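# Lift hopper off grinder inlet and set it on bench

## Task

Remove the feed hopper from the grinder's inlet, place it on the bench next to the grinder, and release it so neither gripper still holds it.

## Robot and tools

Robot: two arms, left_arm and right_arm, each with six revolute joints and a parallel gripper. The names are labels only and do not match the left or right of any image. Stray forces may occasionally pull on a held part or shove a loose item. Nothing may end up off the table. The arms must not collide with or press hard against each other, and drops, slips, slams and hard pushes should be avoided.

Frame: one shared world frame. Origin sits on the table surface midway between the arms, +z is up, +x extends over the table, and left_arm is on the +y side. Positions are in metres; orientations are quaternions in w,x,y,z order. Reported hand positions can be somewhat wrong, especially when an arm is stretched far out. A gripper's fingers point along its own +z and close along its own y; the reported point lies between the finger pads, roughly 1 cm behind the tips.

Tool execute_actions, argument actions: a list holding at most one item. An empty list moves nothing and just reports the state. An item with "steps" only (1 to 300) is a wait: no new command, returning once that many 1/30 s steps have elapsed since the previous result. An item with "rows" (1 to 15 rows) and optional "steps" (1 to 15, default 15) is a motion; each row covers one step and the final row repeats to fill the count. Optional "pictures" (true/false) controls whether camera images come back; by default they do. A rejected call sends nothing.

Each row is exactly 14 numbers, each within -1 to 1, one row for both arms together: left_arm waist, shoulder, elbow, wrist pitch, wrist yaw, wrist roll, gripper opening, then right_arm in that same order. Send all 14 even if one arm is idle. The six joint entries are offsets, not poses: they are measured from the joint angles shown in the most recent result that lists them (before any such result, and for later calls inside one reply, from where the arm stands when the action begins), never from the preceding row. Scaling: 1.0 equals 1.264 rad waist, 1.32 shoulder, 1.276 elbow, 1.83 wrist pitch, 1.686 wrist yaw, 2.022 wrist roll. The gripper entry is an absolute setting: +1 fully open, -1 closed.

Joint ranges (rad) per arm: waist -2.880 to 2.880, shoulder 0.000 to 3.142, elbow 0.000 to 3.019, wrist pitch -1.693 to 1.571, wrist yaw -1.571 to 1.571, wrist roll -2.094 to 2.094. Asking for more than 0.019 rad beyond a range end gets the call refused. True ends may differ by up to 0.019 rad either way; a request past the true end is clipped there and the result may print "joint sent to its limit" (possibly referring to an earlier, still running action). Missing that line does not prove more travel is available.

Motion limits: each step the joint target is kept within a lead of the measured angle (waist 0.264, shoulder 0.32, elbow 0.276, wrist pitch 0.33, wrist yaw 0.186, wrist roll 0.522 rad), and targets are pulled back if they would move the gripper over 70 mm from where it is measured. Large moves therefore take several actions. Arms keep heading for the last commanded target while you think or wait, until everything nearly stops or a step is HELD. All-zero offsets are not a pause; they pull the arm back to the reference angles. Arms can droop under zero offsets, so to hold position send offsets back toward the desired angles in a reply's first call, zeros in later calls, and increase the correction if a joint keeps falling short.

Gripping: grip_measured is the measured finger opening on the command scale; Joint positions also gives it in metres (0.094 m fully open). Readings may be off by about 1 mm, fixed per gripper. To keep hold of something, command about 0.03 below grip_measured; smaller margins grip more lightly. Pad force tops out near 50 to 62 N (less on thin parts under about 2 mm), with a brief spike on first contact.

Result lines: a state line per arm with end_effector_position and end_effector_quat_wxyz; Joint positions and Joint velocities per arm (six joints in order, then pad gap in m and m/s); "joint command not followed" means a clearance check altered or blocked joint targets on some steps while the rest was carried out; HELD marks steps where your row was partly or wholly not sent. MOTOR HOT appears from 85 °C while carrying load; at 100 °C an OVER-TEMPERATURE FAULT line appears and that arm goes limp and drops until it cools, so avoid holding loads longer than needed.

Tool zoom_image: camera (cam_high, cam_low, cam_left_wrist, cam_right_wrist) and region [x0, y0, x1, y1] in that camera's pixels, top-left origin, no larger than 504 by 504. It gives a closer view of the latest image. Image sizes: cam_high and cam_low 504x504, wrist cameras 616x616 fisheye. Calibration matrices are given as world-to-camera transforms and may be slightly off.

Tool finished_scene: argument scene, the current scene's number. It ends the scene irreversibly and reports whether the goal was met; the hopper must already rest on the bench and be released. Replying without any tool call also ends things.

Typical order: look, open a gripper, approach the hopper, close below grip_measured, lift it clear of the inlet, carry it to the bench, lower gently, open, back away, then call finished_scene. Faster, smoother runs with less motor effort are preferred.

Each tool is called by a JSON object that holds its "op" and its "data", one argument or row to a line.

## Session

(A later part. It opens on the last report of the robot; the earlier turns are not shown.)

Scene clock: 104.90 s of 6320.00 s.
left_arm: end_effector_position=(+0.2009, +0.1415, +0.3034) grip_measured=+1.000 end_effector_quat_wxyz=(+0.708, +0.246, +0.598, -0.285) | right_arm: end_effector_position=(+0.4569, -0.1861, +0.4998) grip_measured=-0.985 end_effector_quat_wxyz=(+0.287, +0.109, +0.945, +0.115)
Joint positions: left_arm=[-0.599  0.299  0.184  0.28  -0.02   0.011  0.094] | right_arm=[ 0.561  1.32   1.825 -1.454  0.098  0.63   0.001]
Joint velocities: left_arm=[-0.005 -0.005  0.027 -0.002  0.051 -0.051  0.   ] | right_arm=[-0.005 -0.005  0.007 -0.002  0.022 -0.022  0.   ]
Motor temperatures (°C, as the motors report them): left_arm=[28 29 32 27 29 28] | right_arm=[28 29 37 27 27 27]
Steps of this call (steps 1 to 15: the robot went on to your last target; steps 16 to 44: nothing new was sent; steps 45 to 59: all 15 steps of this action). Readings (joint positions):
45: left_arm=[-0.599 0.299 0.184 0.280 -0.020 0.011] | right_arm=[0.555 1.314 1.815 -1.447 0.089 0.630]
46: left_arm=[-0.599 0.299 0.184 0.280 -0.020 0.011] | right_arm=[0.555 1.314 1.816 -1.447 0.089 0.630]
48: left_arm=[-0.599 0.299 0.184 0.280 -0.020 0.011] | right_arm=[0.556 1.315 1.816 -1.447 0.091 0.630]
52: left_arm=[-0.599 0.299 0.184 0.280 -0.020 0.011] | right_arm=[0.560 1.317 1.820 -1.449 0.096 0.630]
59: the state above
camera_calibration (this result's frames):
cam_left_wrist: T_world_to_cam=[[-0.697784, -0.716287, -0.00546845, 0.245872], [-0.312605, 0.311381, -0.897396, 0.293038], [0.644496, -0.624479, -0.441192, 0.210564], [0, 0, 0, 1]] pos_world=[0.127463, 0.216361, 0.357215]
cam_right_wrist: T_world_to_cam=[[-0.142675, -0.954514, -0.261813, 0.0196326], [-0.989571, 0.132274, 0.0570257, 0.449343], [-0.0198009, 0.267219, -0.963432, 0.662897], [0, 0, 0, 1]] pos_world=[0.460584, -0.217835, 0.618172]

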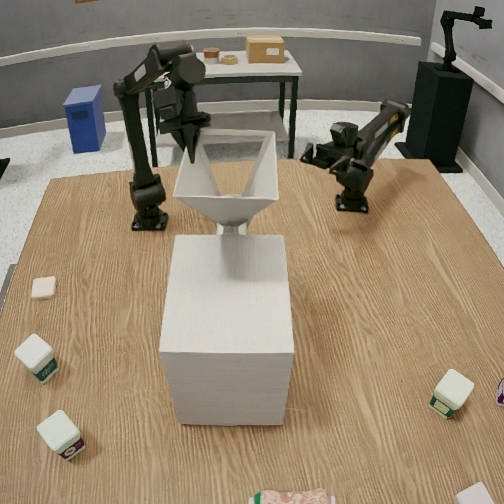

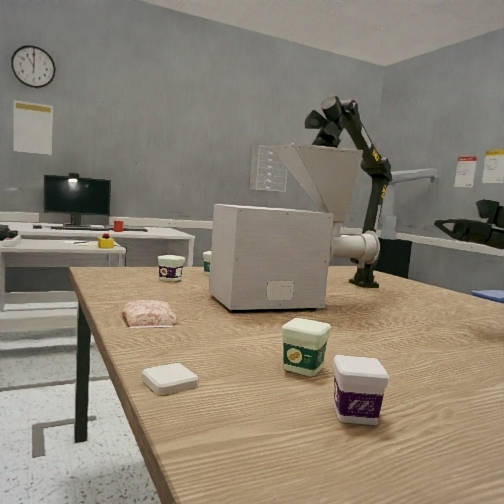

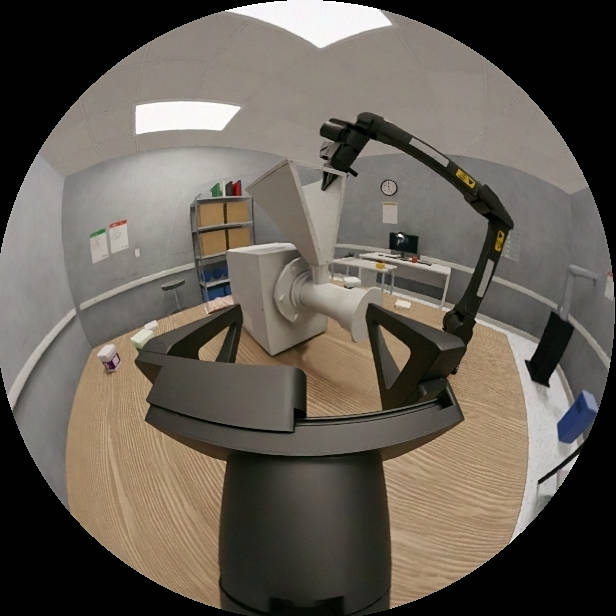

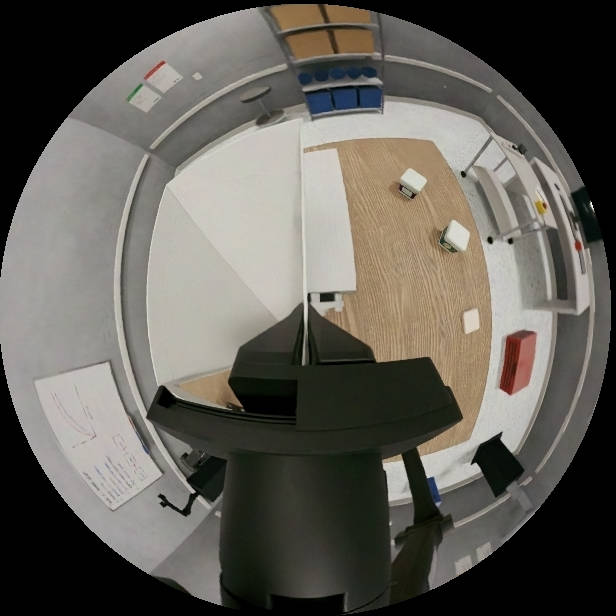

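{"op": "execute_actions", "data": {
  "actions": [
    {"rows": [[0,0,0,0,0,0,1, -0.006,-0.005,0.1,0.004,0.018,0,-1],[0,0,0,0,0,0,1, -0.008,-0.006,0.092,0.005,0.019,0,-1],[0,0,0,0,0,0,1, -0.01,-0.007,0.084,0.006,0.02,0,-1],[0,0,0,0,0,0,1, -0.012,-0.008,0.076,0.007,0.021,0,-1],[0,0,0,0,0,0,1, -0.014,-0.009,0.07,0.008,0.022,0,-1],[0,0,0,0,0,0,1, -0.016,-0.01,0.07,0.008,0.023,0,-1],[0,0,0,0,0,0,1, -0.018,-0.011,0.07,0.008,0.024,0,-1],[0,0,0,0,0,0,1, -0.02,-0.011,0.07,0.008,0.025,0,-1],[0,0,0,0,0,0,1, -0.022,-0.011,0.07,0.008,0.025,0,-1],[0,0,0,0,0,0,1, -0.024,-0.011,0.07,0.008,0.025,0,-1],[0,0,0,0,0,0,1, -0.025,-0.011,0.07,0.008,0.025,0,-1]], "steps": 15}
  ]
}}

{"op": "zoom_image", "data": {
  "camera": "cam_high",
  "region": [150, 110, 310, 260]
}}

Scene clock: 112.83 s of 6320.00 s.
left_arm: end_effector_position=(+0.2009, +0.1415, +0.3034) grip_measured=+1.000 end_effector_quat_wxyz=(+0.708, +0.246, +0.598, -0.285) | right_arm: end_effector_position=(+0.4570, -0.1863, +0.4998) grip_measured=-0.985 end_effector_quat_wxyz=(+0.288, +0.109, +0.945, +0.114)
Joint positions: left_arm=[-0.599  0.299  0.184  0.28  -0.02   0.011  0.094] | right_arm=[ 0.561  1.32   1.825 -1.454  0.099  0.63   0.001]
Joint velocities: left_arm=[-0.005  0.005 -0.022 -0.002 -0.007 -0.007  0.   ] | right_arm=[-0.005  0.005 -0.012 -0.002 -0.007  0.051  0.001]
Motor temperatures (°C, as the motors report them): left_arm=[28 29 32 27 29 28] | right_arm=[28 29 43 27 28 27]
Steps of this call (steps 1 to 15: the robot went on to your last target; steps 16 to 90: nothing new was sent; then 4.43 s passed at rest; steps 91 to 105: all 15 steps of this action). Readings (joint positions):
91: left_arm=[-0.599 0.299 0.184 0.280 -0.020 0.011] | right_arm=[0.561 1.320 1.825 -1.454 0.098 0.630]
92: left_arm=[-0.599 0.299 0.184 0.280 -0.020 0.011] | right_arm=[0.561 1.320 1.825 -1.454 0.098 0.630]
94: left_arm=[-0.599 0.299 0.184 0.280 -0.020 0.011] | right_arm=[0.561 1.320 1.825 -1.454 0.098 0.630]
98: left_arm=[-0.599 0.299 0.184 0.280 -0.020 0.011] | right_arm=[0.561 1.320 1.825 -1.454 0.099 0.630]
105: the state above
camera_calibration (this result's frames):
cam_left_wrist: T_world_to_cam=[[-0.697784, -0.716287, -0.00546845, 0.245872], [-0.312605, 0.311381, -0.897396, 0.293038], [0.644496, -0.624479, -0.441192, 0.210564], [0, 0, 0, 1]] pos_world=[0.127463, 0.216361, 0.357215]
cam_right_wrist: T_world_to_cam=[[-0.143388, -0.954682, -0.260812, 0.019214], [-0.989483, 0.133217, 0.0563625, 0.449935], [-0.0190635, 0.266151, -0.963743, 0.662603], [0, 0, 0, 1]] pos_world=[0.46059, -0.217948, 0.618231]

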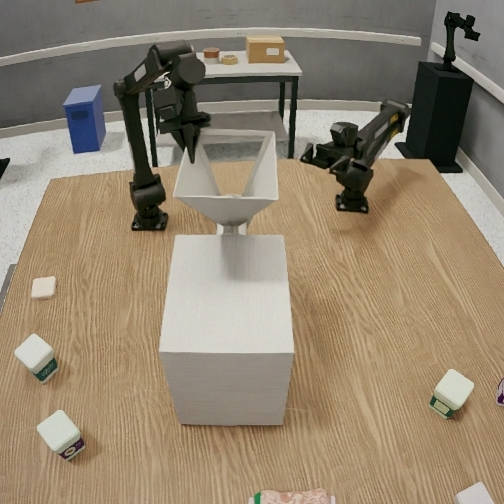

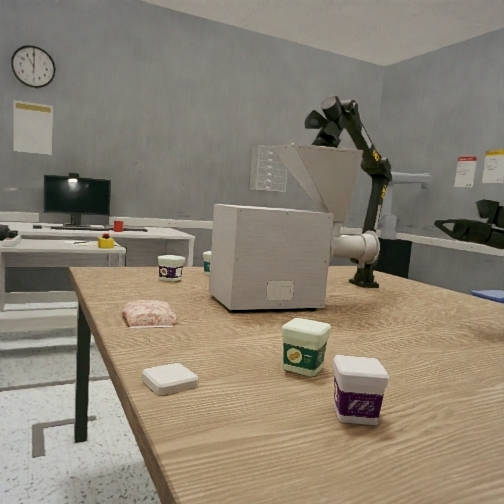

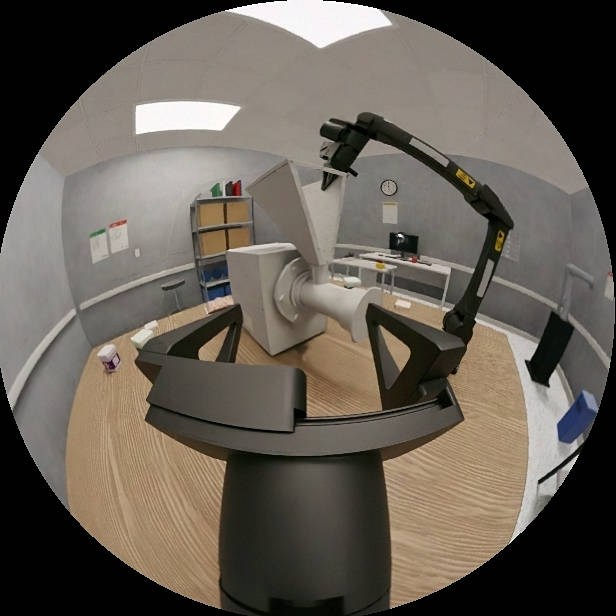

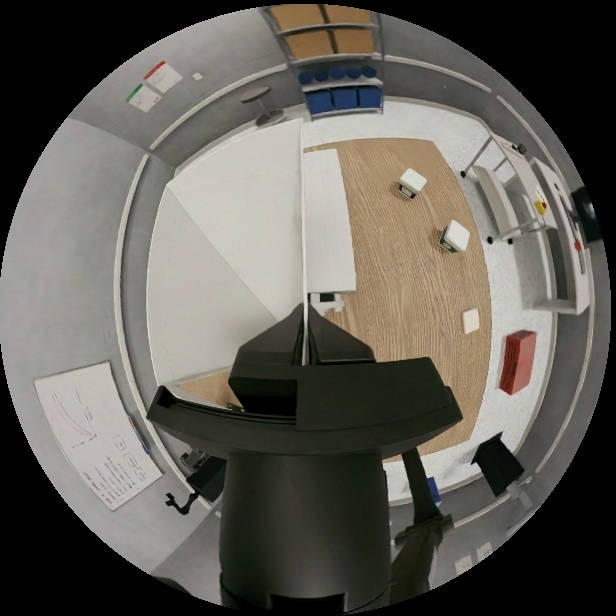

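Region (150, 110, 310, 260) of cam_high's 504x504 image, scaled by 3.150, with more detail than that image has; it fills the top 472 rows of this view, and the rest is white.

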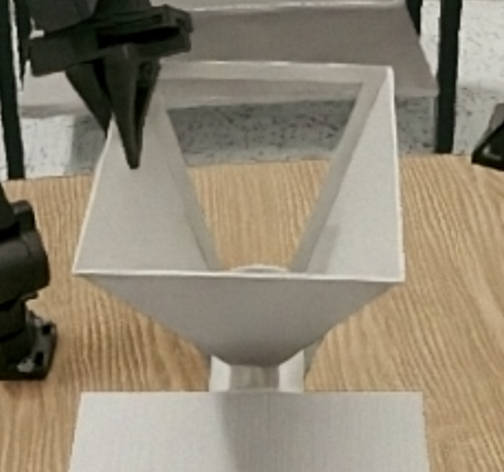

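{"op": "execute_actions", "data": {
  "actions": [
    {"rows": [[0,0,0,0,0,0,1, -0.027,-0.011,0.064,0.008,0.025,0,-1],[0,0,0,0,0,0,1, -0.029,-0.011,0.058,0.008,0.025,0,-1],[0,0,0,0,0,0,1, -0.031,-0.011,0.052,0.008,0.025,0,-1],[0,0,0,0,0,0,1, -0.033,-0.011,0.046,0.008,0.025,0,-1],[0,0,0,0,0,0,1, -0.035,-0.011,0.04,0.008,0.025,0,-1],[0,0,0,0,0,0,1, -0.037,-0.011,0.034,0.008,0.025,0,-1],[0,0,0,0,0,0,1, -0.039,-0.011,0.028,0.008,0.025,0,-1],[0,0,0,0,0,0,1, -0.041,-0.011,0.022,0.008,0.025,0,-1],[0,0,0,0,0,0,1, -0.043,-0.011,0.018,0.008,0.025,0,-1],[0,0,0,0,0,0,1, -0.045,-0.011,0.015,0.008,0.025,0,-1]], "steps": 15}
  ]
}}

{"op": "zoom_image", "data": {
  "camera": "cam_high",
  "region": [150, 110, 310, 260]
}}

Scene clock: 114.63 s of 6320.00 s.
left_arm: end_effector_position=(+0.2009, +0.1415, +0.3034) grip_measured=+1.000 end_effector_quat_wxyz=(+0.708, +0.246, +0.598, -0.285) | right_arm: end_effector_position=(+0.4573, -0.1876, +0.4992) grip_measured=-0.985 end_effector_quat_wxyz=(+0.287, +0.110, +0.945, +0.113)
Joint positions: left_arm=[-0.599  0.299  0.184  0.28  -0.02   0.011  0.094] | right_arm=[ 0.558  1.32   1.824 -1.455  0.099  0.63   0.001]
Joint velocities: left_arm=[-0.005  0.005 -0.002 -0.002  0.007 -0.037  0.   ] | right_arm=[-0.005 -0.005 -0.007  0.007 -0.037 -0.051 -0.001]
Motor temperatures (°C, as the motors report them): left_arm=[28 29 32 27 29 28] | right_arm=[28 29 43 27 28 27]
Steps of this call (steps 1 to 15: the robot went on to your last target; steps 16 to 39: nothing new was sent; steps 40 to 54: all 15 steps of this action). Readings (joint positions):
40: left_arm=[-0.599 0.299 0.184 0.280 -0.020 0.011] | right_arm=[0.561 1.320 1.825 -1.454 0.100 0.630]
41: left_arm=[-0.599 0.299 0.184 0.280 -0.020 0.011] | right_arm=[0.561 1.320 1.825 -1.454 0.100 0.630]
43: left_arm=[-0.599 0.299 0.184 0.280 -0.020 0.011] | right_arm=[0.561 1.320 1.825 -1.454 0.100 0.630]
47: left_arm=[-0.599 0.299 0.184 0.280 -0.020 0.011] | right_arm=[0.560 1.320 1.825 -1.454 0.100 0.630]
54: the state above
camera_calibration (this result's frames):
cam_left_wrist: T_world_to_cam=[[-0.697784, -0.716287, -0.00546845, 0.245872], [-0.312605, 0.311381, -0.897396, 0.293038], [0.644496, -0.624479, -0.441192, 0.210564], [0, 0, 0, 1]] pos_world=[0.127463, 0.216361, 0.357215]
cam_right_wrist: T_world_to_cam=[[-0.146706, -0.954263, -0.2605, 0.0193127], [-0.988973, 0.136103, 0.0583885, 0.449785], [-0.020263, 0.266193, -0.963707, 0.662847], [0, 0, 0, 1]] pos_world=[0.46109, -0.219233, 0.617559]

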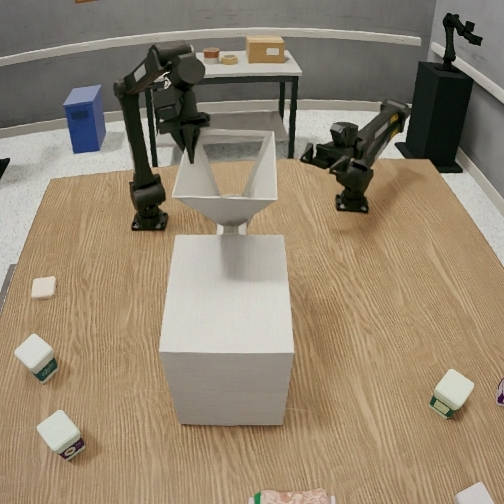

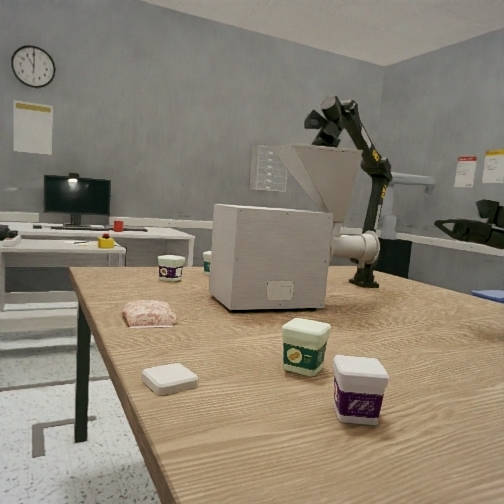

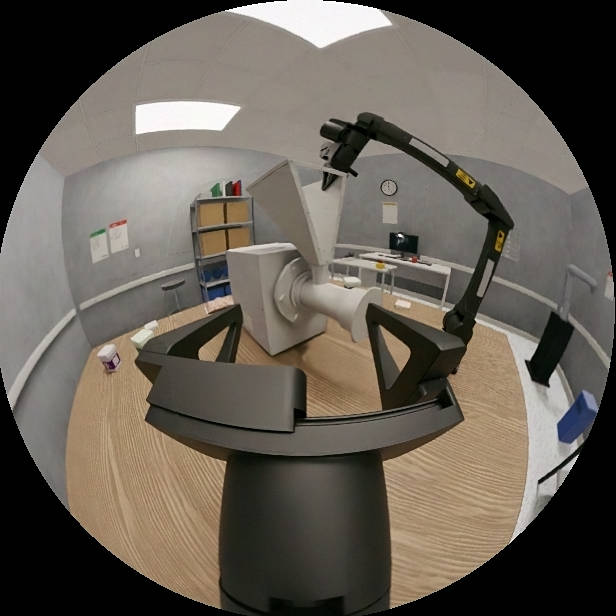

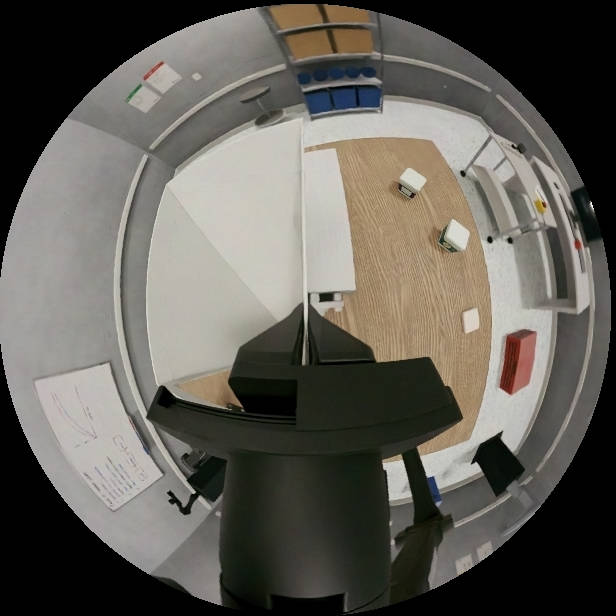

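Region (150, 110, 310, 260) of cam_high's 504x504 image, scaled by 3.150, with more detail than that image has; it fills the top 472 rows of this view, and the rest is white.

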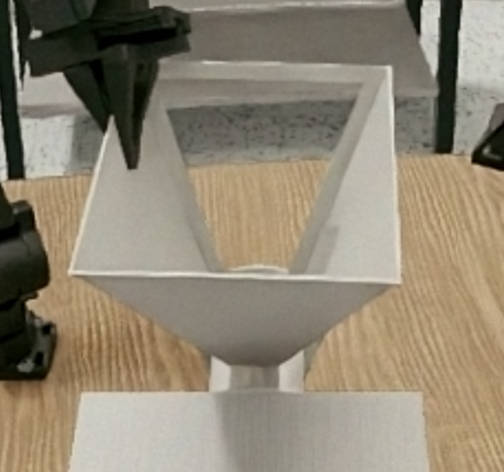

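{"op": "execute_actions", "data": {
  "actions": [
    {"rows": [[0,0,0,0,0,0,1, -0.035,-0.008,0.015,0.006,0.02,0,-1],[0,0,0,0,0,0,1, -0.026,-0.005,0.015,0.004,0.014,0,-1],[0,0,0,0,0,0,1, -0.017,-0.002,0.015,0.002,0.008,0,-1],[0,0,0,0,0,0,1, -0.008,0,0.015,0,0.003,0,-1],[0,0,0,0,0,0,1, 0,0,0.015,0,0,0,-0.97],[0,0,0,0,0,0,1, 0,0,0.015,0,0,0,-0.93],[0,0,0,0,0,0,1, 0,0,0.015,0,0,0,-0.87],[0,0,0,0,0,0,1, 0,0,0.015,0,0,0,-0.79],[0,0,0,0,0,0,1, 0,0,0.015,0,0,0,-0.7],[0,0,0,0,0,0,1, 0,0,0.015,0,0,0,-0.6],[0,0,0,0,0,0,1, 0,0,0.015,0,0,0,-0.5],[0,0,0,0,0,0,1, 0,0,0.015,0,0,0,-0.4],[0,0,0,0,0,0,1, 0,0,0.015,0,0,0,-0.3],[0,0,0,0,0,0,1, 0,0,0.015,0,0,0,-0.2],[0,0,0,0,0,0,1, 0,0,0.015,0,0,0,-0.1]], "steps": 15}
  ]
}}

{"op": "zoom_image", "data": {
  "camera": "cam_right_wrist",
  "region": [270, 310, 320, 360]
}}

{"op": "zoom_image", "data": {
  "camera": "cam_high",
  "region": [150, 110, 310, 260]
}}

Scene clock: 121.70 s of 6320.00 s.
left_arm: end_effector_position=(+0.2009, +0.1415, +0.3034) grip_measured=+1.000 end_effector_quat_wxyz=(+0.708, +0.246, +0.598, -0.285) | right_arm: end_effector_position=(+0.4567, -0.1874, +0.4996) grip_measured=-0.157 end_effector_quat_wxyz=(+0.286, +0.110, +0.945, +0.115)
Joint positions: left_arm=[-0.599  0.299  0.184  0.28  -0.02   0.011  0.094] | right_arm=[ 0.558  1.319  1.824 -1.455  0.096  0.63   0.04 ]
Joint velocities: left_arm=[ 0.005 -0.015 -0.002  0.012 -0.022 -0.051  0.   ] | right_arm=[-0.034 -0.005 -0.022 -0.017  0.007 -0.037  0.111]
Motor temperatures (°C, as the motors report them): left_arm=[28 29 32 27 29 28] | right_arm=[28 29 41 27 30 27]
Steps of this call (steps 1 to 15: the robot went on to your last target; steps 16 to 90: nothing new was sent; then 3.57 s passed at rest; steps 91 to 105: all 15 steps of this action). Readings (joint positions):
91: left_arm=[-0.599 0.299 0.184 0.280 -0.020 0.011] | right_arm=[0.558 1.320 1.824 -1.455 0.097 0.630]
92: left_arm=[-0.599 0.299 0.184 0.280 -0.020 0.011] | right_arm=[0.558 1.320 1.824 -1.455 0.094 0.630]
94: left_arm=[-0.599 0.299 0.184 0.280 -0.020 0.011] | right_arm=[0.558 1.320 1.824 -1.455 0.090 0.630]
98: left_arm=[-0.599 0.299 0.184 0.280 -0.020 0.011] | right_arm=[0.558 1.319 1.824 -1.455 0.096 0.630]
105: the state above
camera_calibration (this result's frames):
cam_left_wrist: T_world_to_cam=[[-0.697784, -0.716287, -0.00546845, 0.245872], [-0.312605, 0.311381, -0.897396, 0.293038], [0.644496, -0.624479, -0.441192, 0.210564], [0, 0, 0, 1]] pos_world=[0.127463, 0.216361, 0.357215]
cam_right_wrist: T_world_to_cam=[[-0.14528, -0.953889, -0.262657, 0.0200369], [-0.98917, 0.134433, 0.058906, 0.448637], [-0.02088, 0.26837, -0.96309, 0.663565], [0, 0, 0, 1]] pos_world=[0.460545, -0.21928, 0.617908]

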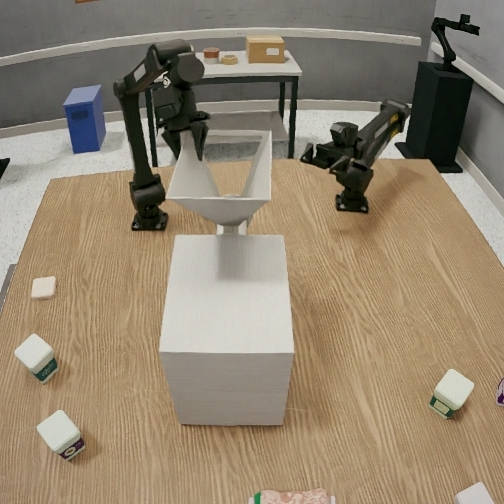

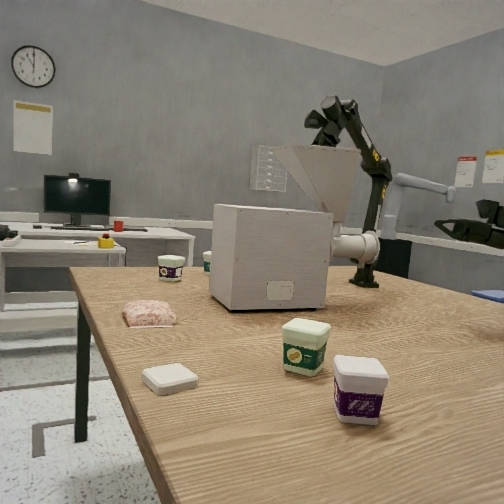

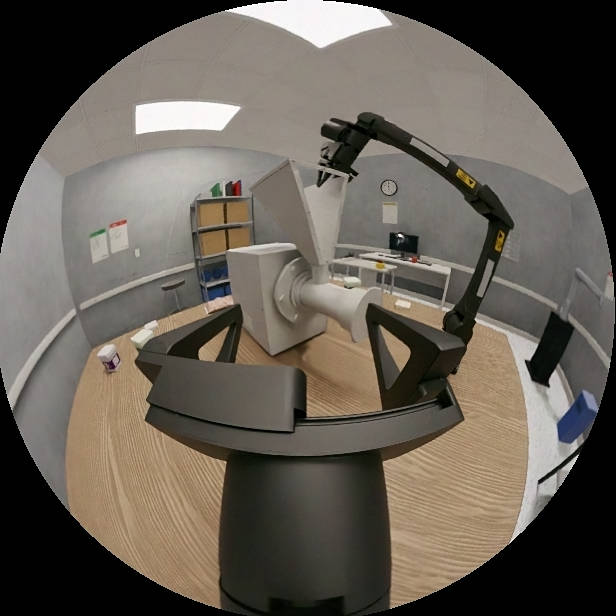

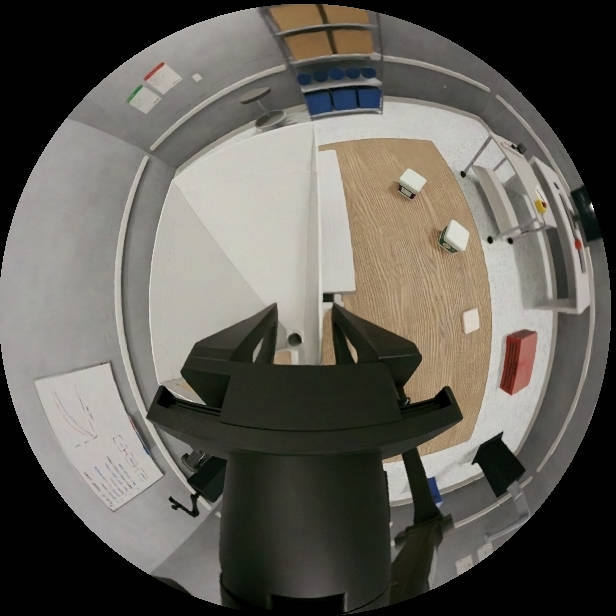

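Region (270, 310, 320, 360) of cam_right_wrist's 616x616 image, scaled by 10.080, with more detail than that image has.

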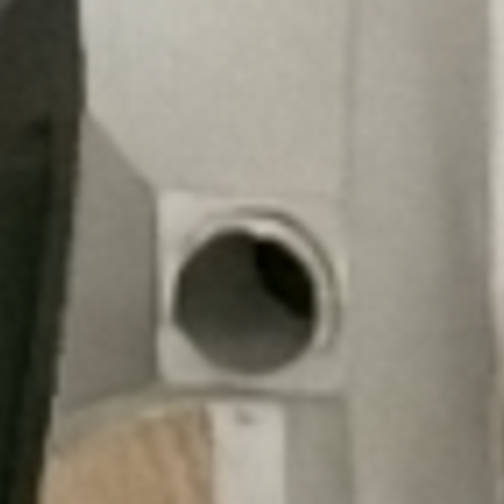

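Region (150, 110, 310, 260) of cam_high's 504x504 image, scaled by 3.150, with more detail than that image has; it fills the top 472 rows of this view, and the rest is white.

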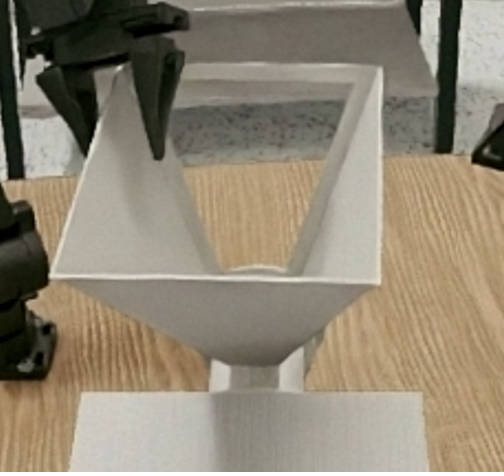

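{"op": "execute_actions", "data": {
  "actions": [
    {"rows": [[0,0,0,0,0,0,1, 0.006,0.006,0.025,0,0,0,-0.1],[0,0,0,0,0,0,1, 0.01,0.009,0.035,0,0,0,-0.1],[0,0,0,0,0,0,1, 0.014,0.012,0.042,0,0,0,-0.1],[0,0,0,0,0,0,1, 0.018,0.015,0.045,0,0,0,-0.1],[0,0,0,0,0,0,1, 0.022,0.018,0.048,0,0,0,-0.1],[0,0,0,0,0,0,1, 0.026,0.021,0.051,0,0,0,-0.1],[0,0,0,0,0,0,1, 0.03,0.024,0.054,0,0,0,-0.1],[0,0,0,0,0,0,1, 0.034,0.027,0.057,0,0,0,-0.1],[0,0,0,0,0,0,1, 0.038,0.03,0.06,0,0,0,-0.1],[0,0,0,0,0,0,1, 0.042,0.033,0.063,0,0,0,-0.1],[0,0,0,0,0,0,1, 0.046,0.036,0.066,0,0,0,-0.1],[0,0,0,0,0,0,1, 0.05,0.039,0.069,0,0,0,-0.1],[0,0,0,0,0,0,1, 0.054,0.042,0.072,0,0,0,-0.1],[0,0,0,0,0,0,1, 0.057,0.044,0.074,0,0,0,-0.1]], "steps": 15}
  ],
  "pictures": false
}}

{"op": "execute_actions", "data": {
  "actions": [
    {"steps": 10}
  ]
}}

{"op": "zoom_image", "data": {
  "camera": "cam_high",
  "region": [150, 110, 310, 260]
}}

Scene clock: 126.07 s of 6320.00 s.
left_arm: end_effector_position=(+0.2009, +0.1415, +0.3034) grip_measured=+1.000 end_effector_quat_wxyz=(+0.708, +0.246, +0.598, -0.285) | right_arm: end_effector_position=(+0.4582, -0.1613, +0.5002) grip_measured=-0.102 end_effector_quat_wxyz=(+0.284, +0.087, +0.947, +0.120)
Joint positions: left_arm=[-0.599  0.299  0.184  0.28  -0.02   0.011  0.094] | right_arm=[ 0.607  1.35   1.855 -1.455  0.1    0.63   0.042]
Joint velocities: left_arm=[-0.005 -0.015 -0.007 -0.002 -0.022 -0.081  0.   ] | right_arm=[ 0.073  0.054  0.051  0.002 -0.022 -0.095 -0.001]
Motor temperatures (°C, as the motors report them): left_arm=[28 29 32 27 29 28] | right_arm=[28 29 40 27 29 27]
Steps of this call (steps 1 to 15: the robot went on to your last target; steps 16 to 90: nothing new was sent; then 0.87 s passed at rest; steps 91 to 105: all 15 steps of this action). Readings (joint positions):
91: left_arm=[-0.599 0.299 0.184 0.280 -0.020 0.011] | right_arm=[0.558 1.319 1.824 -1.455 0.096 0.630]
92: left_arm=[-0.599 0.299 0.184 0.280 -0.020 0.011] | right_arm=[0.558 1.319 1.824 -1.455 0.096 0.630]
94: left_arm=[-0.599 0.299 0.184 0.280 -0.020 0.011] | right_arm=[0.559 1.319 1.824 -1.455 0.096 0.630]
98: left_arm=[-0.599 0.299 0.184 0.280 -0.020 0.011] | right_arm=[0.573 1.323 1.827 -1.455 0.096 0.630]
105: the state above

Scene clock: 126.40 s of 6320.00 s.
left_arm: end_effector_position=(+0.2009, +0.1415, +0.3034) grip_measured=+1.000 end_effector_quat_wxyz=(+0.708, +0.246, +0.598, -0.285) | right_arm: end_effector_position=(+0.4585, -0.1605, +0.5004) grip_measured=-0.102 end_effector_quat_wxyz=(+0.285, +0.087, +0.947, +0.119)
Joint positions: left_arm=[-0.599  0.299  0.184  0.28  -0.02   0.011  0.094] | right_arm=[ 0.609  1.351  1.856 -1.455  0.103  0.63   0.042]
Joint velocities: left_arm=[-0.015  0.005 -0.007 -0.017  0.007  0.007  0.   ] | right_arm=[ 0.005 -0.005 -0.002 -0.007  0.066 -0.007 -0.   ]
Motor temperatures (°C, as the motors report them): left_arm=[28 28 32 27 29 28] | right_arm=[28 29 40 27 29 27]
Steps of this call (steps 1 to 10: the robot went on to your last target). Readings (joint positions):
1: left_arm=[-0.599 0.299 0.184 0.280 -0.020 0.011] | right_arm=[0.609 1.351 1.856 -1.455 0.101 0.630]
2: left_arm=[-0.599 0.299 0.184 0.280 -0.020 0.011] | right_arm=[0.609 1.351 1.856 -1.455 0.101 0.630]
4: left_arm=[-0.599 0.299 0.184 0.280 -0.020 0.011] | right_arm=[0.609 1.351 1.856 -1.455 0.103 0.630]
8: left_arm=[-0.599 0.299 0.184 0.280 -0.020 0.011] | right_arm=[0.609 1.351 1.856 -1.455 0.103 0.630]
10: the state above
camera_calibration (this result's frames):
cam_left_wrist: T_world_to_cam=[[-0.697784, -0.716287, -0.00546845, 0.245872], [-0.312605, 0.311381, -0.897396, 0.293038], [0.644496, -0.624479, -0.441192, 0.210564], [0, 0, 0, 1]] pos_world=[0.127463, 0.216361, 0.357215]
cam_right_wrist: T_world_to_cam=[[-0.0991497, -0.961003, -0.258151, 0.0216067], [-0.994586, 0.0875941, 0.0559155, 0.44323], [-0.0311225, 0.262298, -0.964485, 0.661608], [0, 0, 0, 1]] pos_world=[0.463564, -0.191599, 0.618906]

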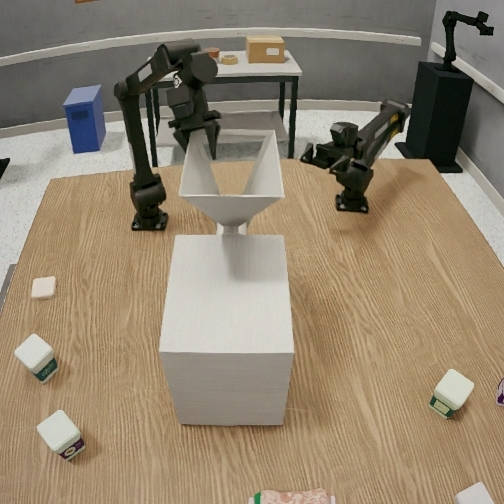

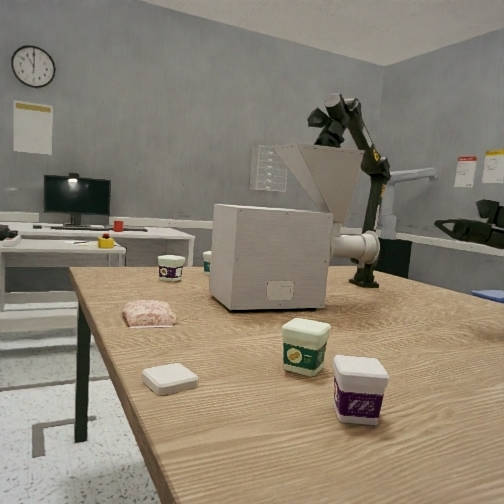

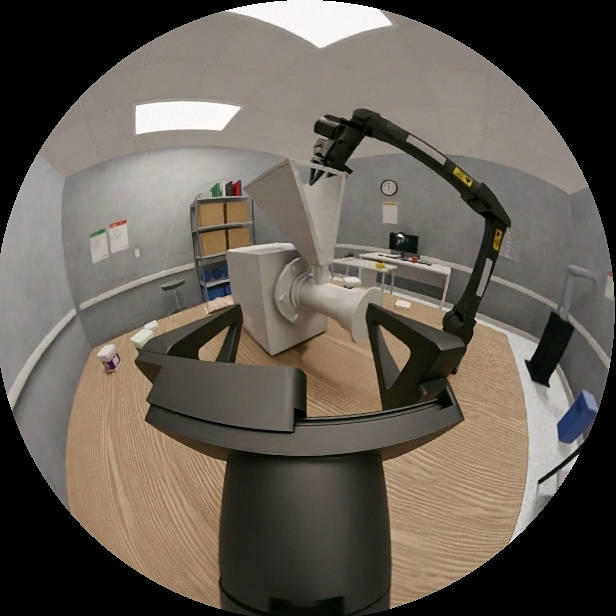

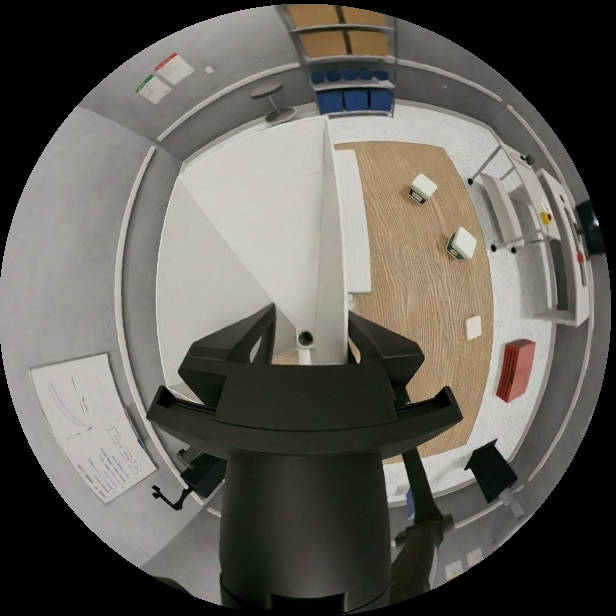

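Region (150, 110, 310, 260) of cam_high's 504x504 image, scaled by 3.150, with more detail than that image has; it fills the top 472 rows of this view, and the rest is white.

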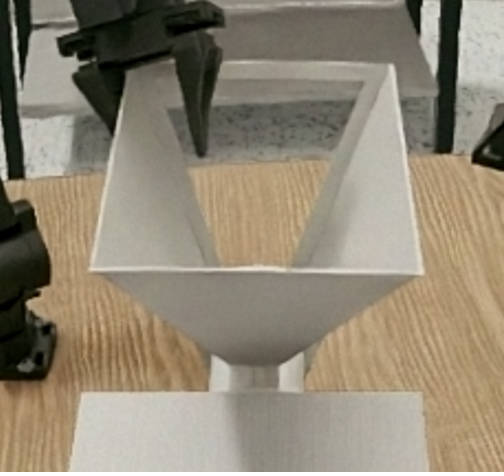

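{"op": "execute_actions", "data": {
  "actions": []
}}

Scene clock: 129.43 s of 6320.00 s.
left_arm: end_effector_position=(+0.2009, +0.1415, +0.3034) grip_measured=+1.000 end_effector_quat_wxyz=(+0.708, +0.246, +0.598, -0.285) | right_arm: end_effector_position=(+0.4585, -0.1605, +0.5004) grip_measured=-0.102 end_effector_quat_wxyz=(+0.285, +0.087, +0.947, +0.119)
Joint positions: left_arm=[-0.599  0.299  0.184  0.28  -0.02   0.011  0.094] | right_arm=[ 0.609  1.351  1.856 -1.455  0.103  0.63   0.042]
Joint velocities: left_arm=[-0.005  0.005 -0.007 -0.007 -0.051  0.007  0.   ] | right_arm=[ 0.005 -0.005 -0.012 -0.007 -0.051  0.022 -0.   ]
Motor temperatures (°C, as the motors report them): left_arm=[28 28 32 27 29 28] | right_arm=[28 29 40 27 29 27]
Steps of this call (steps 1 to 15: the robot went on to your last target; steps 16 to 90: nothing new was sent; then 0.03 s passed at rest). Readings (joint positions):
1: left_arm=[-0.599 0.299 0.184 0.280 -0.020 0.011] | right_arm=[0.609 1.351 1.856 -1.455 0.103 0.630]
2: left_arm=[-0.599 0.299 0.184 0.280 -0.020 0.011] | right_arm=[0.609 1.351 1.856 -1.455 0.103 0.630]
4: left_arm=[-0.599 0.299 0.184 0.280 -0.020 0.011] | right_arm=[0.609 1.351 1.856 -1.455 0.103 0.630]
8: left_arm=[-0.599 0.299 0.184 0.280 -0.020 0.011] | right_arm=[0.609 1.351 1.856 -1.455 0.103 0.630]
90: the state above
All arms were judged still, so your last target was given up. Only a new action makes them travel on or press farther. Fingers that are still opening or closing keep moving.
camera_calibration (this result's frames):
cam_left_wrist: T_world_to_cam=[[-0.697784, -0.716287, -0.00546845, 0.245872], [-0.312605, 0.311381, -0.897396, 0.293038], [0.644496, -0.624479, -0.441192, 0.210564], [0, 0, 0, 1]] pos_world=[0.127463, 0.216361, 0.357215]
cam_right_wrist: T_world_to_cam=[[-0.0991497, -0.961003, -0.258151, 0.0216067], [-0.994586, 0.0875941, 0.0559155, 0.44323], [-0.0311225, 0.262298, -0.964485, 0.661608], [0, 0, 0, 1]] pos_world=[0.463564, -0.191599, 0.618906]

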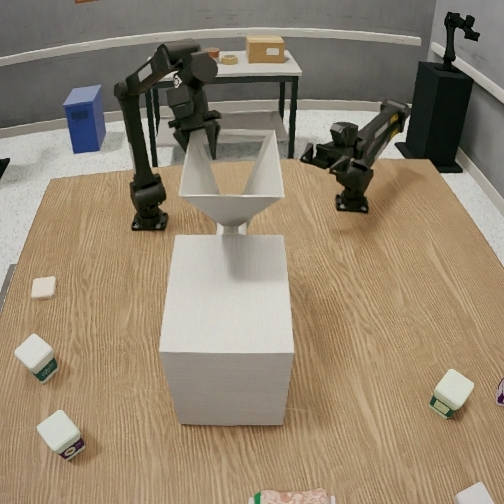

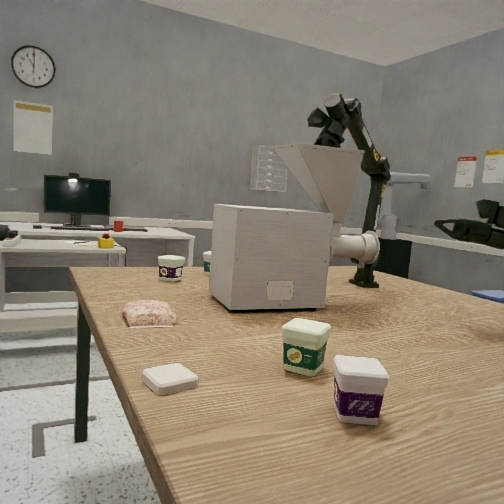

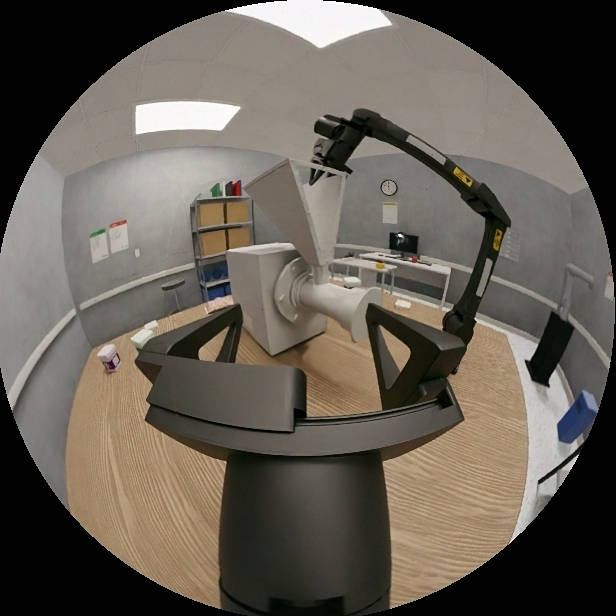

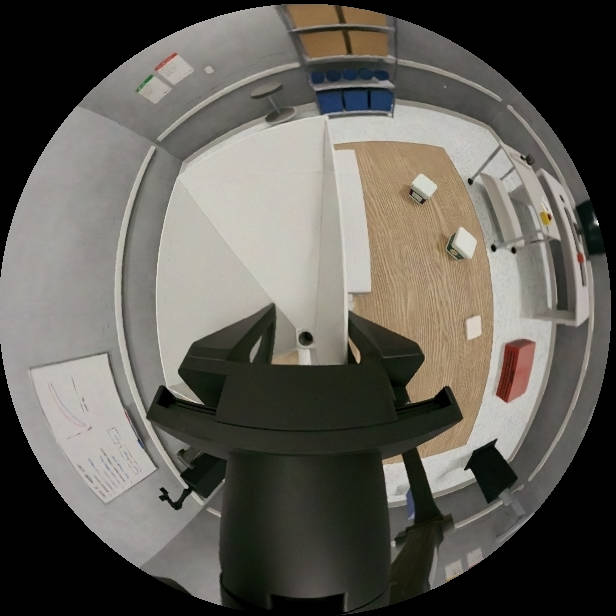

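{"op": "zoom_image", "data": {
  "camera": "cam_left_wrist",
  "region": [270, 220, 370, 320]
}}

{"op": "zoom_image", "data": {
  "camera": "cam_low",
  "region": [300, 190, 400, 290]
}}

{"op": "zoom_image", "data": {
  "camera": "cam_high",
  "region": [150, 110, 310, 260]
}}

Region (270, 220, 370, 320) of cam_left_wrist's 616x616 image, scaled by 5.040, with more detail than that image has.

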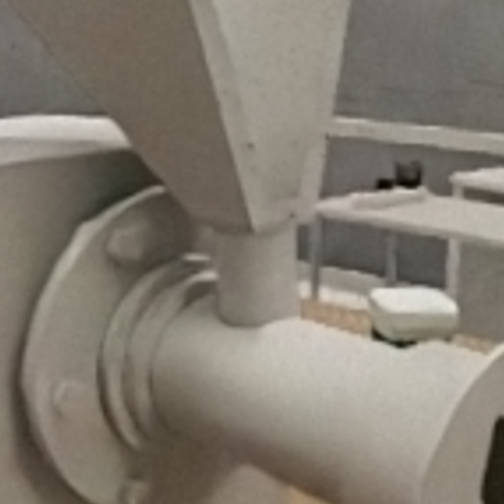

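Region (300, 190, 400, 290) of cam_low's 504x504 image, scaled by 5.040, with more detail than that image has.

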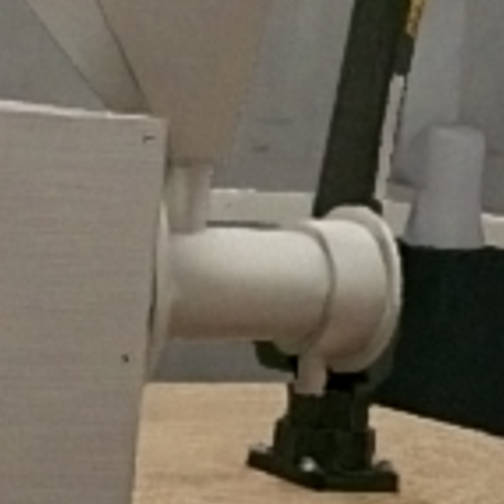

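Region (150, 110, 310, 260) of cam_high's 504x504 image, scaled by 3.150, with more detail than that image has; it fills the top 472 rows of this view, and the rest is white.

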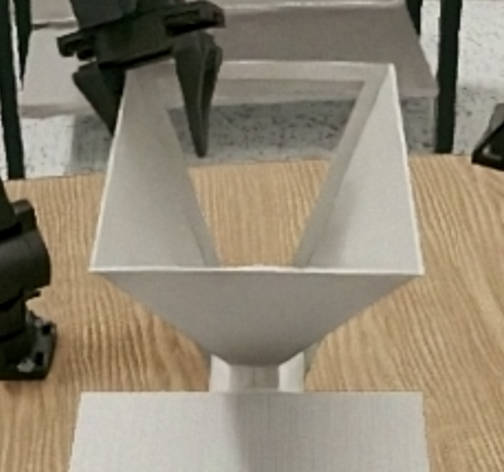

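{"op": "zoom_image", "data": {
  "camera": "cam_right_wrist",
  "region": [280, 315, 340, 375]
}}

Region (280, 315, 340, 375) of cam_right_wrist's 616x616 image, scaled by 8.400, with more detail than that image has.

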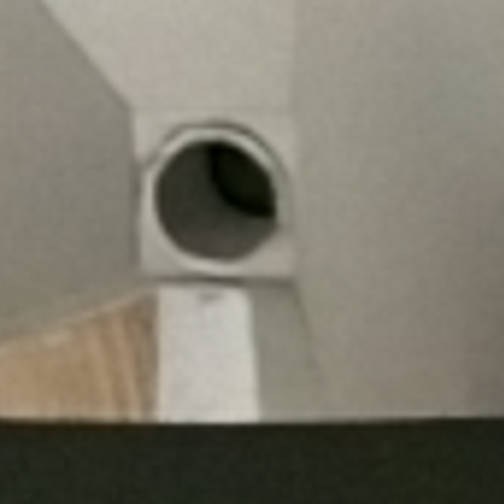

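{"op": "execute_actions", "data": {
  "actions": [
    {"rows": [[0,0,0,0,0,0,1, -0.01,0,0.01,0,0,0,0.3],[0,0,0,0,0,0,1, -0.012,-0.01,0.02,0,0,0,0.3],[0,0,0,0,0,0,1, -0.012,-0.025,0.02,0,0,0,0.3],[0,0,0,0,0,0,1, -0.012,-0.045,0.02,0,0,0,0.3],[0,0,0,0,0,0,1, -0.012,-0.065,0.02,0,0,0,0.3],[0,0,0,0,0,0,1, -0.012,-0.085,0.02,0,0,0,0.3],[0,0,0,0,0,0,1, -0.012,-0.11,0.02,0,0,0,0.3],[0,0,0,0,0,0,1, -0.012,-0.135,0.02,0,0,0,0.3],[0,0,0,0,0,0,1, -0.012,-0.16,0.02,0,0,0,0.3],[0,0,0,0,0,0,1, -0.012,-0.19,0.02,0,0,0,0.3],[0,0,0,0,0,0,1, -0.012,-0.22,0.02,0,0,0,0.3],[0,0,0,0,0,0,1, -0.012,-0.25,0.01,0.01,0,0,0.3],[0,0,0,0,0,0,1, -0.012,-0.28,0.0,0.02,0.01,0,0.3],[0,0,0,0,0,0,1, -0.012,-0.31,-0.02,0.03,0.02,0,0.3],[0,0,0,0,0,0,1, -0.012,-0.34,-0.04,0.04,0.03,0,0.3]], "steps": 15}
  ],
  "pictures": false
}}

Scene clock: 155.63 s of 6320.00 s.
left_arm: end_effector_position=(+0.2009, +0.1415, +0.3034) grip_measured=+1.000 end_effector_quat_wxyz=(+0.708, +0.246, +0.598, -0.285) | right_arm: end_effector_position=(+0.3695, -0.2124, +0.6017) grip_measured=+0.298 end_effector_quat_wxyz=(+0.387, +0.095, +0.900, +0.174)
Joint positions: left_arm=[-0.599  0.299  0.184  0.28  -0.02   0.011  0.094] | right_arm=[ 0.605  1.106  1.854 -1.449  0.123  0.63   0.061]
Joint velocities: left_arm=[-0.005 -0.005  0.012 -0.002  0.022 -0.007  0.   ] | right_arm=[-0.005 -1.089 -0.125  0.252  0.242 -0.081  0.001]
Motor temperatures (°C, as the motors report them): left_arm=[28 28 32 27 29 28] | right_arm=[28 29 42 27 27 27]
Steps of this call (steps 1 to 90: nothing new was sent; then 22.70 s passed at rest; steps 91 to 105: all 15 steps of this action). Readings (joint positions):
91: left_arm=[-0.599 0.299 0.184 0.280 -0.020 0.011] | right_arm=[0.609 1.351 1.856 -1.455 0.103 0.630]
92: left_arm=[-0.599 0.299 0.184 0.280 -0.020 0.011] | right_arm=[0.609 1.351 1.856 -1.455 0.103 0.630]
94: left_arm=[-0.599 0.299 0.184 0.280 -0.020 0.011] | right_arm=[0.608 1.346 1.856 -1.455 0.103 0.630]
98: left_arm=[-0.599 0.299 0.184 0.280 -0.020 0.011] | right_arm=[0.605 1.301 1.856 -1.455 0.104 0.630]
105: the state above

{"op": "execute_actions", "data": {
  "actions": [
    {"rows": [[0,0,0,0,0,0,1, 0.005,-0.17,-0.05,0.045,0.025,-0.01,0.6],[0,0,0,0,0,0,1, 0.013,-0.19,-0.07,0.06,0.035,-0.02,0.8],[0,0,0,0,0,0,1, 0.02,-0.215,-0.10,0.078,0.05,-0.03,1],[0,0,0,0,0,0,1, 0.028,-0.24,-0.13,0.096,0.064,-0.042,1],[0,0,0,0,0,0,1, 0.036,-0.265,-0.16,0.115,0.078,-0.053,1],[0,0,0,0,0,0,1, 0.044,-0.29,-0.19,0.133,0.093,-0.064,1],[0,0,0,0,0,0,1, 0.052,-0.315,-0.22,0.152,0.107,-0.075,1],[0,0,0,0,0,0,1, 0.06,-0.34,-0.25,0.17,0.122,-0.086,1],[0,0,0,0,0,0,1, 0.068,-0.36,-0.282,0.189,0.136,-0.097,1],[0,0,0,0,0,0,1, 0.076,-0.38,-0.314,0.207,0.151,-0.108,1],[0,0,0,0,0,0,1, 0.084,-0.40,-0.346,0.226,0.165,-0.119,1],[0,0,0,0,0,0,1, 0.092,-0.42,-0.378,0.244,0.18,-0.13,1],[0,0,0,0,0,0,1, 0.10,-0.435,-0.41,0.263,0.195,-0.141,1],[0,0,0,0,0,0,1, 0.108,-0.45,-0.442,0.281,0.21,-0.152,1],[0,0,0,0,0,0,1, 0.115,-0.459,-0.473,0.30,0.224,-0.163,1]], "steps": 15}
  ],
  "pictures": false
}}

Scene clock: 157.83 s of 6320.00 s.
left_arm: end_effector_position=(+0.2009, +0.1415, +0.3034) grip_measured=+1.000 end_effector_quat_wxyz=(+0.708, +0.246, +0.598, -0.285) | right_arm: end_effector_position=(+0.2352, -0.3201, +0.6238) grip_measured=+1.000 end_effector_quat_wxyz=(+0.641, +0.085, +0.749, +0.145)
Joint positions: left_arm=[-0.599  0.299  0.184  0.28  -0.02   0.011  0.094] | right_arm=[ 0.721  0.508  1.348 -0.993  0.478  0.407  0.094]
Joint velocities: left_arm=[-0.005  0.005 -0.002  0.002 -0.081  0.007  0.   ] | right_arm=[ 0.278 -0.796 -1.038  1.038  0.637 -0.579 -0.001]
Motor temperatures (°C, as the motors report them): left_arm=[28 28 32 27 29 28] | right_arm=[28 29 41 27 27 27]
Steps of this call (steps 1 to 45: the robot went on to your last target; steps 46 to 51: nothing new was sent; steps 52 to 66: all 15 steps of this action). Readings (joint positions):
52: left_arm=[-0.599 0.299 0.184 0.280 -0.020 0.011] | right_arm=[0.605 0.906 1.810 -1.405 0.156 0.630]
53: left_arm=[-0.599 0.299 0.184 0.280 -0.020 0.011] | right_arm=[0.606 0.902 1.803 -1.394 0.168 0.626]
55: left_arm=[-0.599 0.299 0.184 0.280 -0.020 0.011] | right_arm=[0.612 0.873 1.759 -1.347 0.209 0.608]
59: left_arm=[-0.599 0.299 0.184 0.280 -0.020 0.011] | right_arm=[0.649 0.753 1.607 -1.228 0.304 0.547]
66: the state above

{"op": "execute_actions", "data": {
  "actions": [
    {"rows": [[0,0,0,0,0,0,1, 0.03,-0.008,-0.10,0.07,0.025,-0.06,1],[0,0,0,0,0,0,1, 0.04,-0.01,-0.135,0.10,0.04,-0.07,1],[0,0,0,0,0,0,1, 0.052,-0.012,-0.18,0.14,0.058,-0.082,1],[0,0,0,0,0,0,1, 0.066,-0.014,-0.23,0.187,0.078,-0.096,1],[0,0,0,0,0,0,1, 0.08,-0.016,-0.285,0.238,0.10,-0.11,1],[0,0,0,0,0,0,1, 0.095,-0.018,-0.34,0.29,0.122,-0.125,1],[0,0,0,0,0,0,1, 0.11,-0.02,-0.395,0.34,0.144,-0.14,1],[0,0,0,0,0,0,1, 0.125,-0.022,-0.45,0.392,0.166,-0.155,1],[0,0,0,0,0,0,1, 0.14,-0.024,-0.505,0.443,0.188,-0.17,1],[0,0,0,0,0,0,1, 0.155,-0.026,-0.56,0.494,0.21,-0.185,1],[0,0,0,0,0,0,1, 0.17,-0.028,-0.615,0.545,0.232,-0.2,1],[0,0,0,0,0,0,1, 0.185,-0.029,-0.67,0.596,0.254,-0.215,1],[0,0,0,0,0,0,1, 0.2,-0.029,-0.725,0.647,0.276,-0.23,1],[0,0,0,0,0,0,1, 0.212,-0.029,-0.775,0.693,0.295,-0.242,1],[0,0,0,0,0,0,1, 0.221,-0.029,-0.817,0.731,0.31,-0.251,1]], "steps": 15}
  ],
  "pictures": false
}}

Scene clock: 159.50 s of 6320.00 s.
left_arm: end_effector_position=(+0.2009, +0.1415, +0.3034) grip_measured=+1.000 end_effector_quat_wxyz=(+0.708, +0.246, +0.598, -0.285) | right_arm: end_effector_position=(+0.3112, -0.2654, +0.3744) grip_measured=+1.000 end_effector_quat_wxyz=(+0.712, +0.077, +0.697, -0.019)
Joint positions: left_arm=[-0.599  0.299  0.184  0.28  -0.02   0.011  0.094] | right_arm=[0.944 0.477 0.49  0.013 0.95  0.062 0.094]
Joint velocities: left_arm=[-0.015 -0.015 -0.002 -0.002  0.022  0.051  0.   ] | right_arm=[ 0.532  0.005 -1.946  2.396  0.813 -0.755 -0.001]
Motor temperatures (°C, as the motors report them): left_arm=[28 28 32 27 29 28] | right_arm=[28 29 40 27 27 27]
Steps of this call (steps 1 to 30: the robot went on to your last target; steps 31 to 35: nothing new was sent; steps 36 to 50: all 15 steps of this action). Readings (joint positions):
36: left_arm=[-0.599 0.299 0.184 0.280 -0.020 0.011] | right_arm=[0.740 0.503 1.261 -0.920 0.507 0.315]
37: left_arm=[-0.599 0.299 0.184 0.280 -0.020 0.011] | right_arm=[0.743 0.500 1.249 -0.896 0.526 0.309]
39: left_arm=[-0.599 0.299 0.184 0.280 -0.020 0.011] | right_arm=[0.759 0.488 1.185 -0.794 0.582 0.288]
43: left_arm=[-0.599 0.299 0.184 0.280 -0.020 0.011] | right_arm=[0.821 0.472 0.960 -0.510 0.710 0.221]
50: the state above


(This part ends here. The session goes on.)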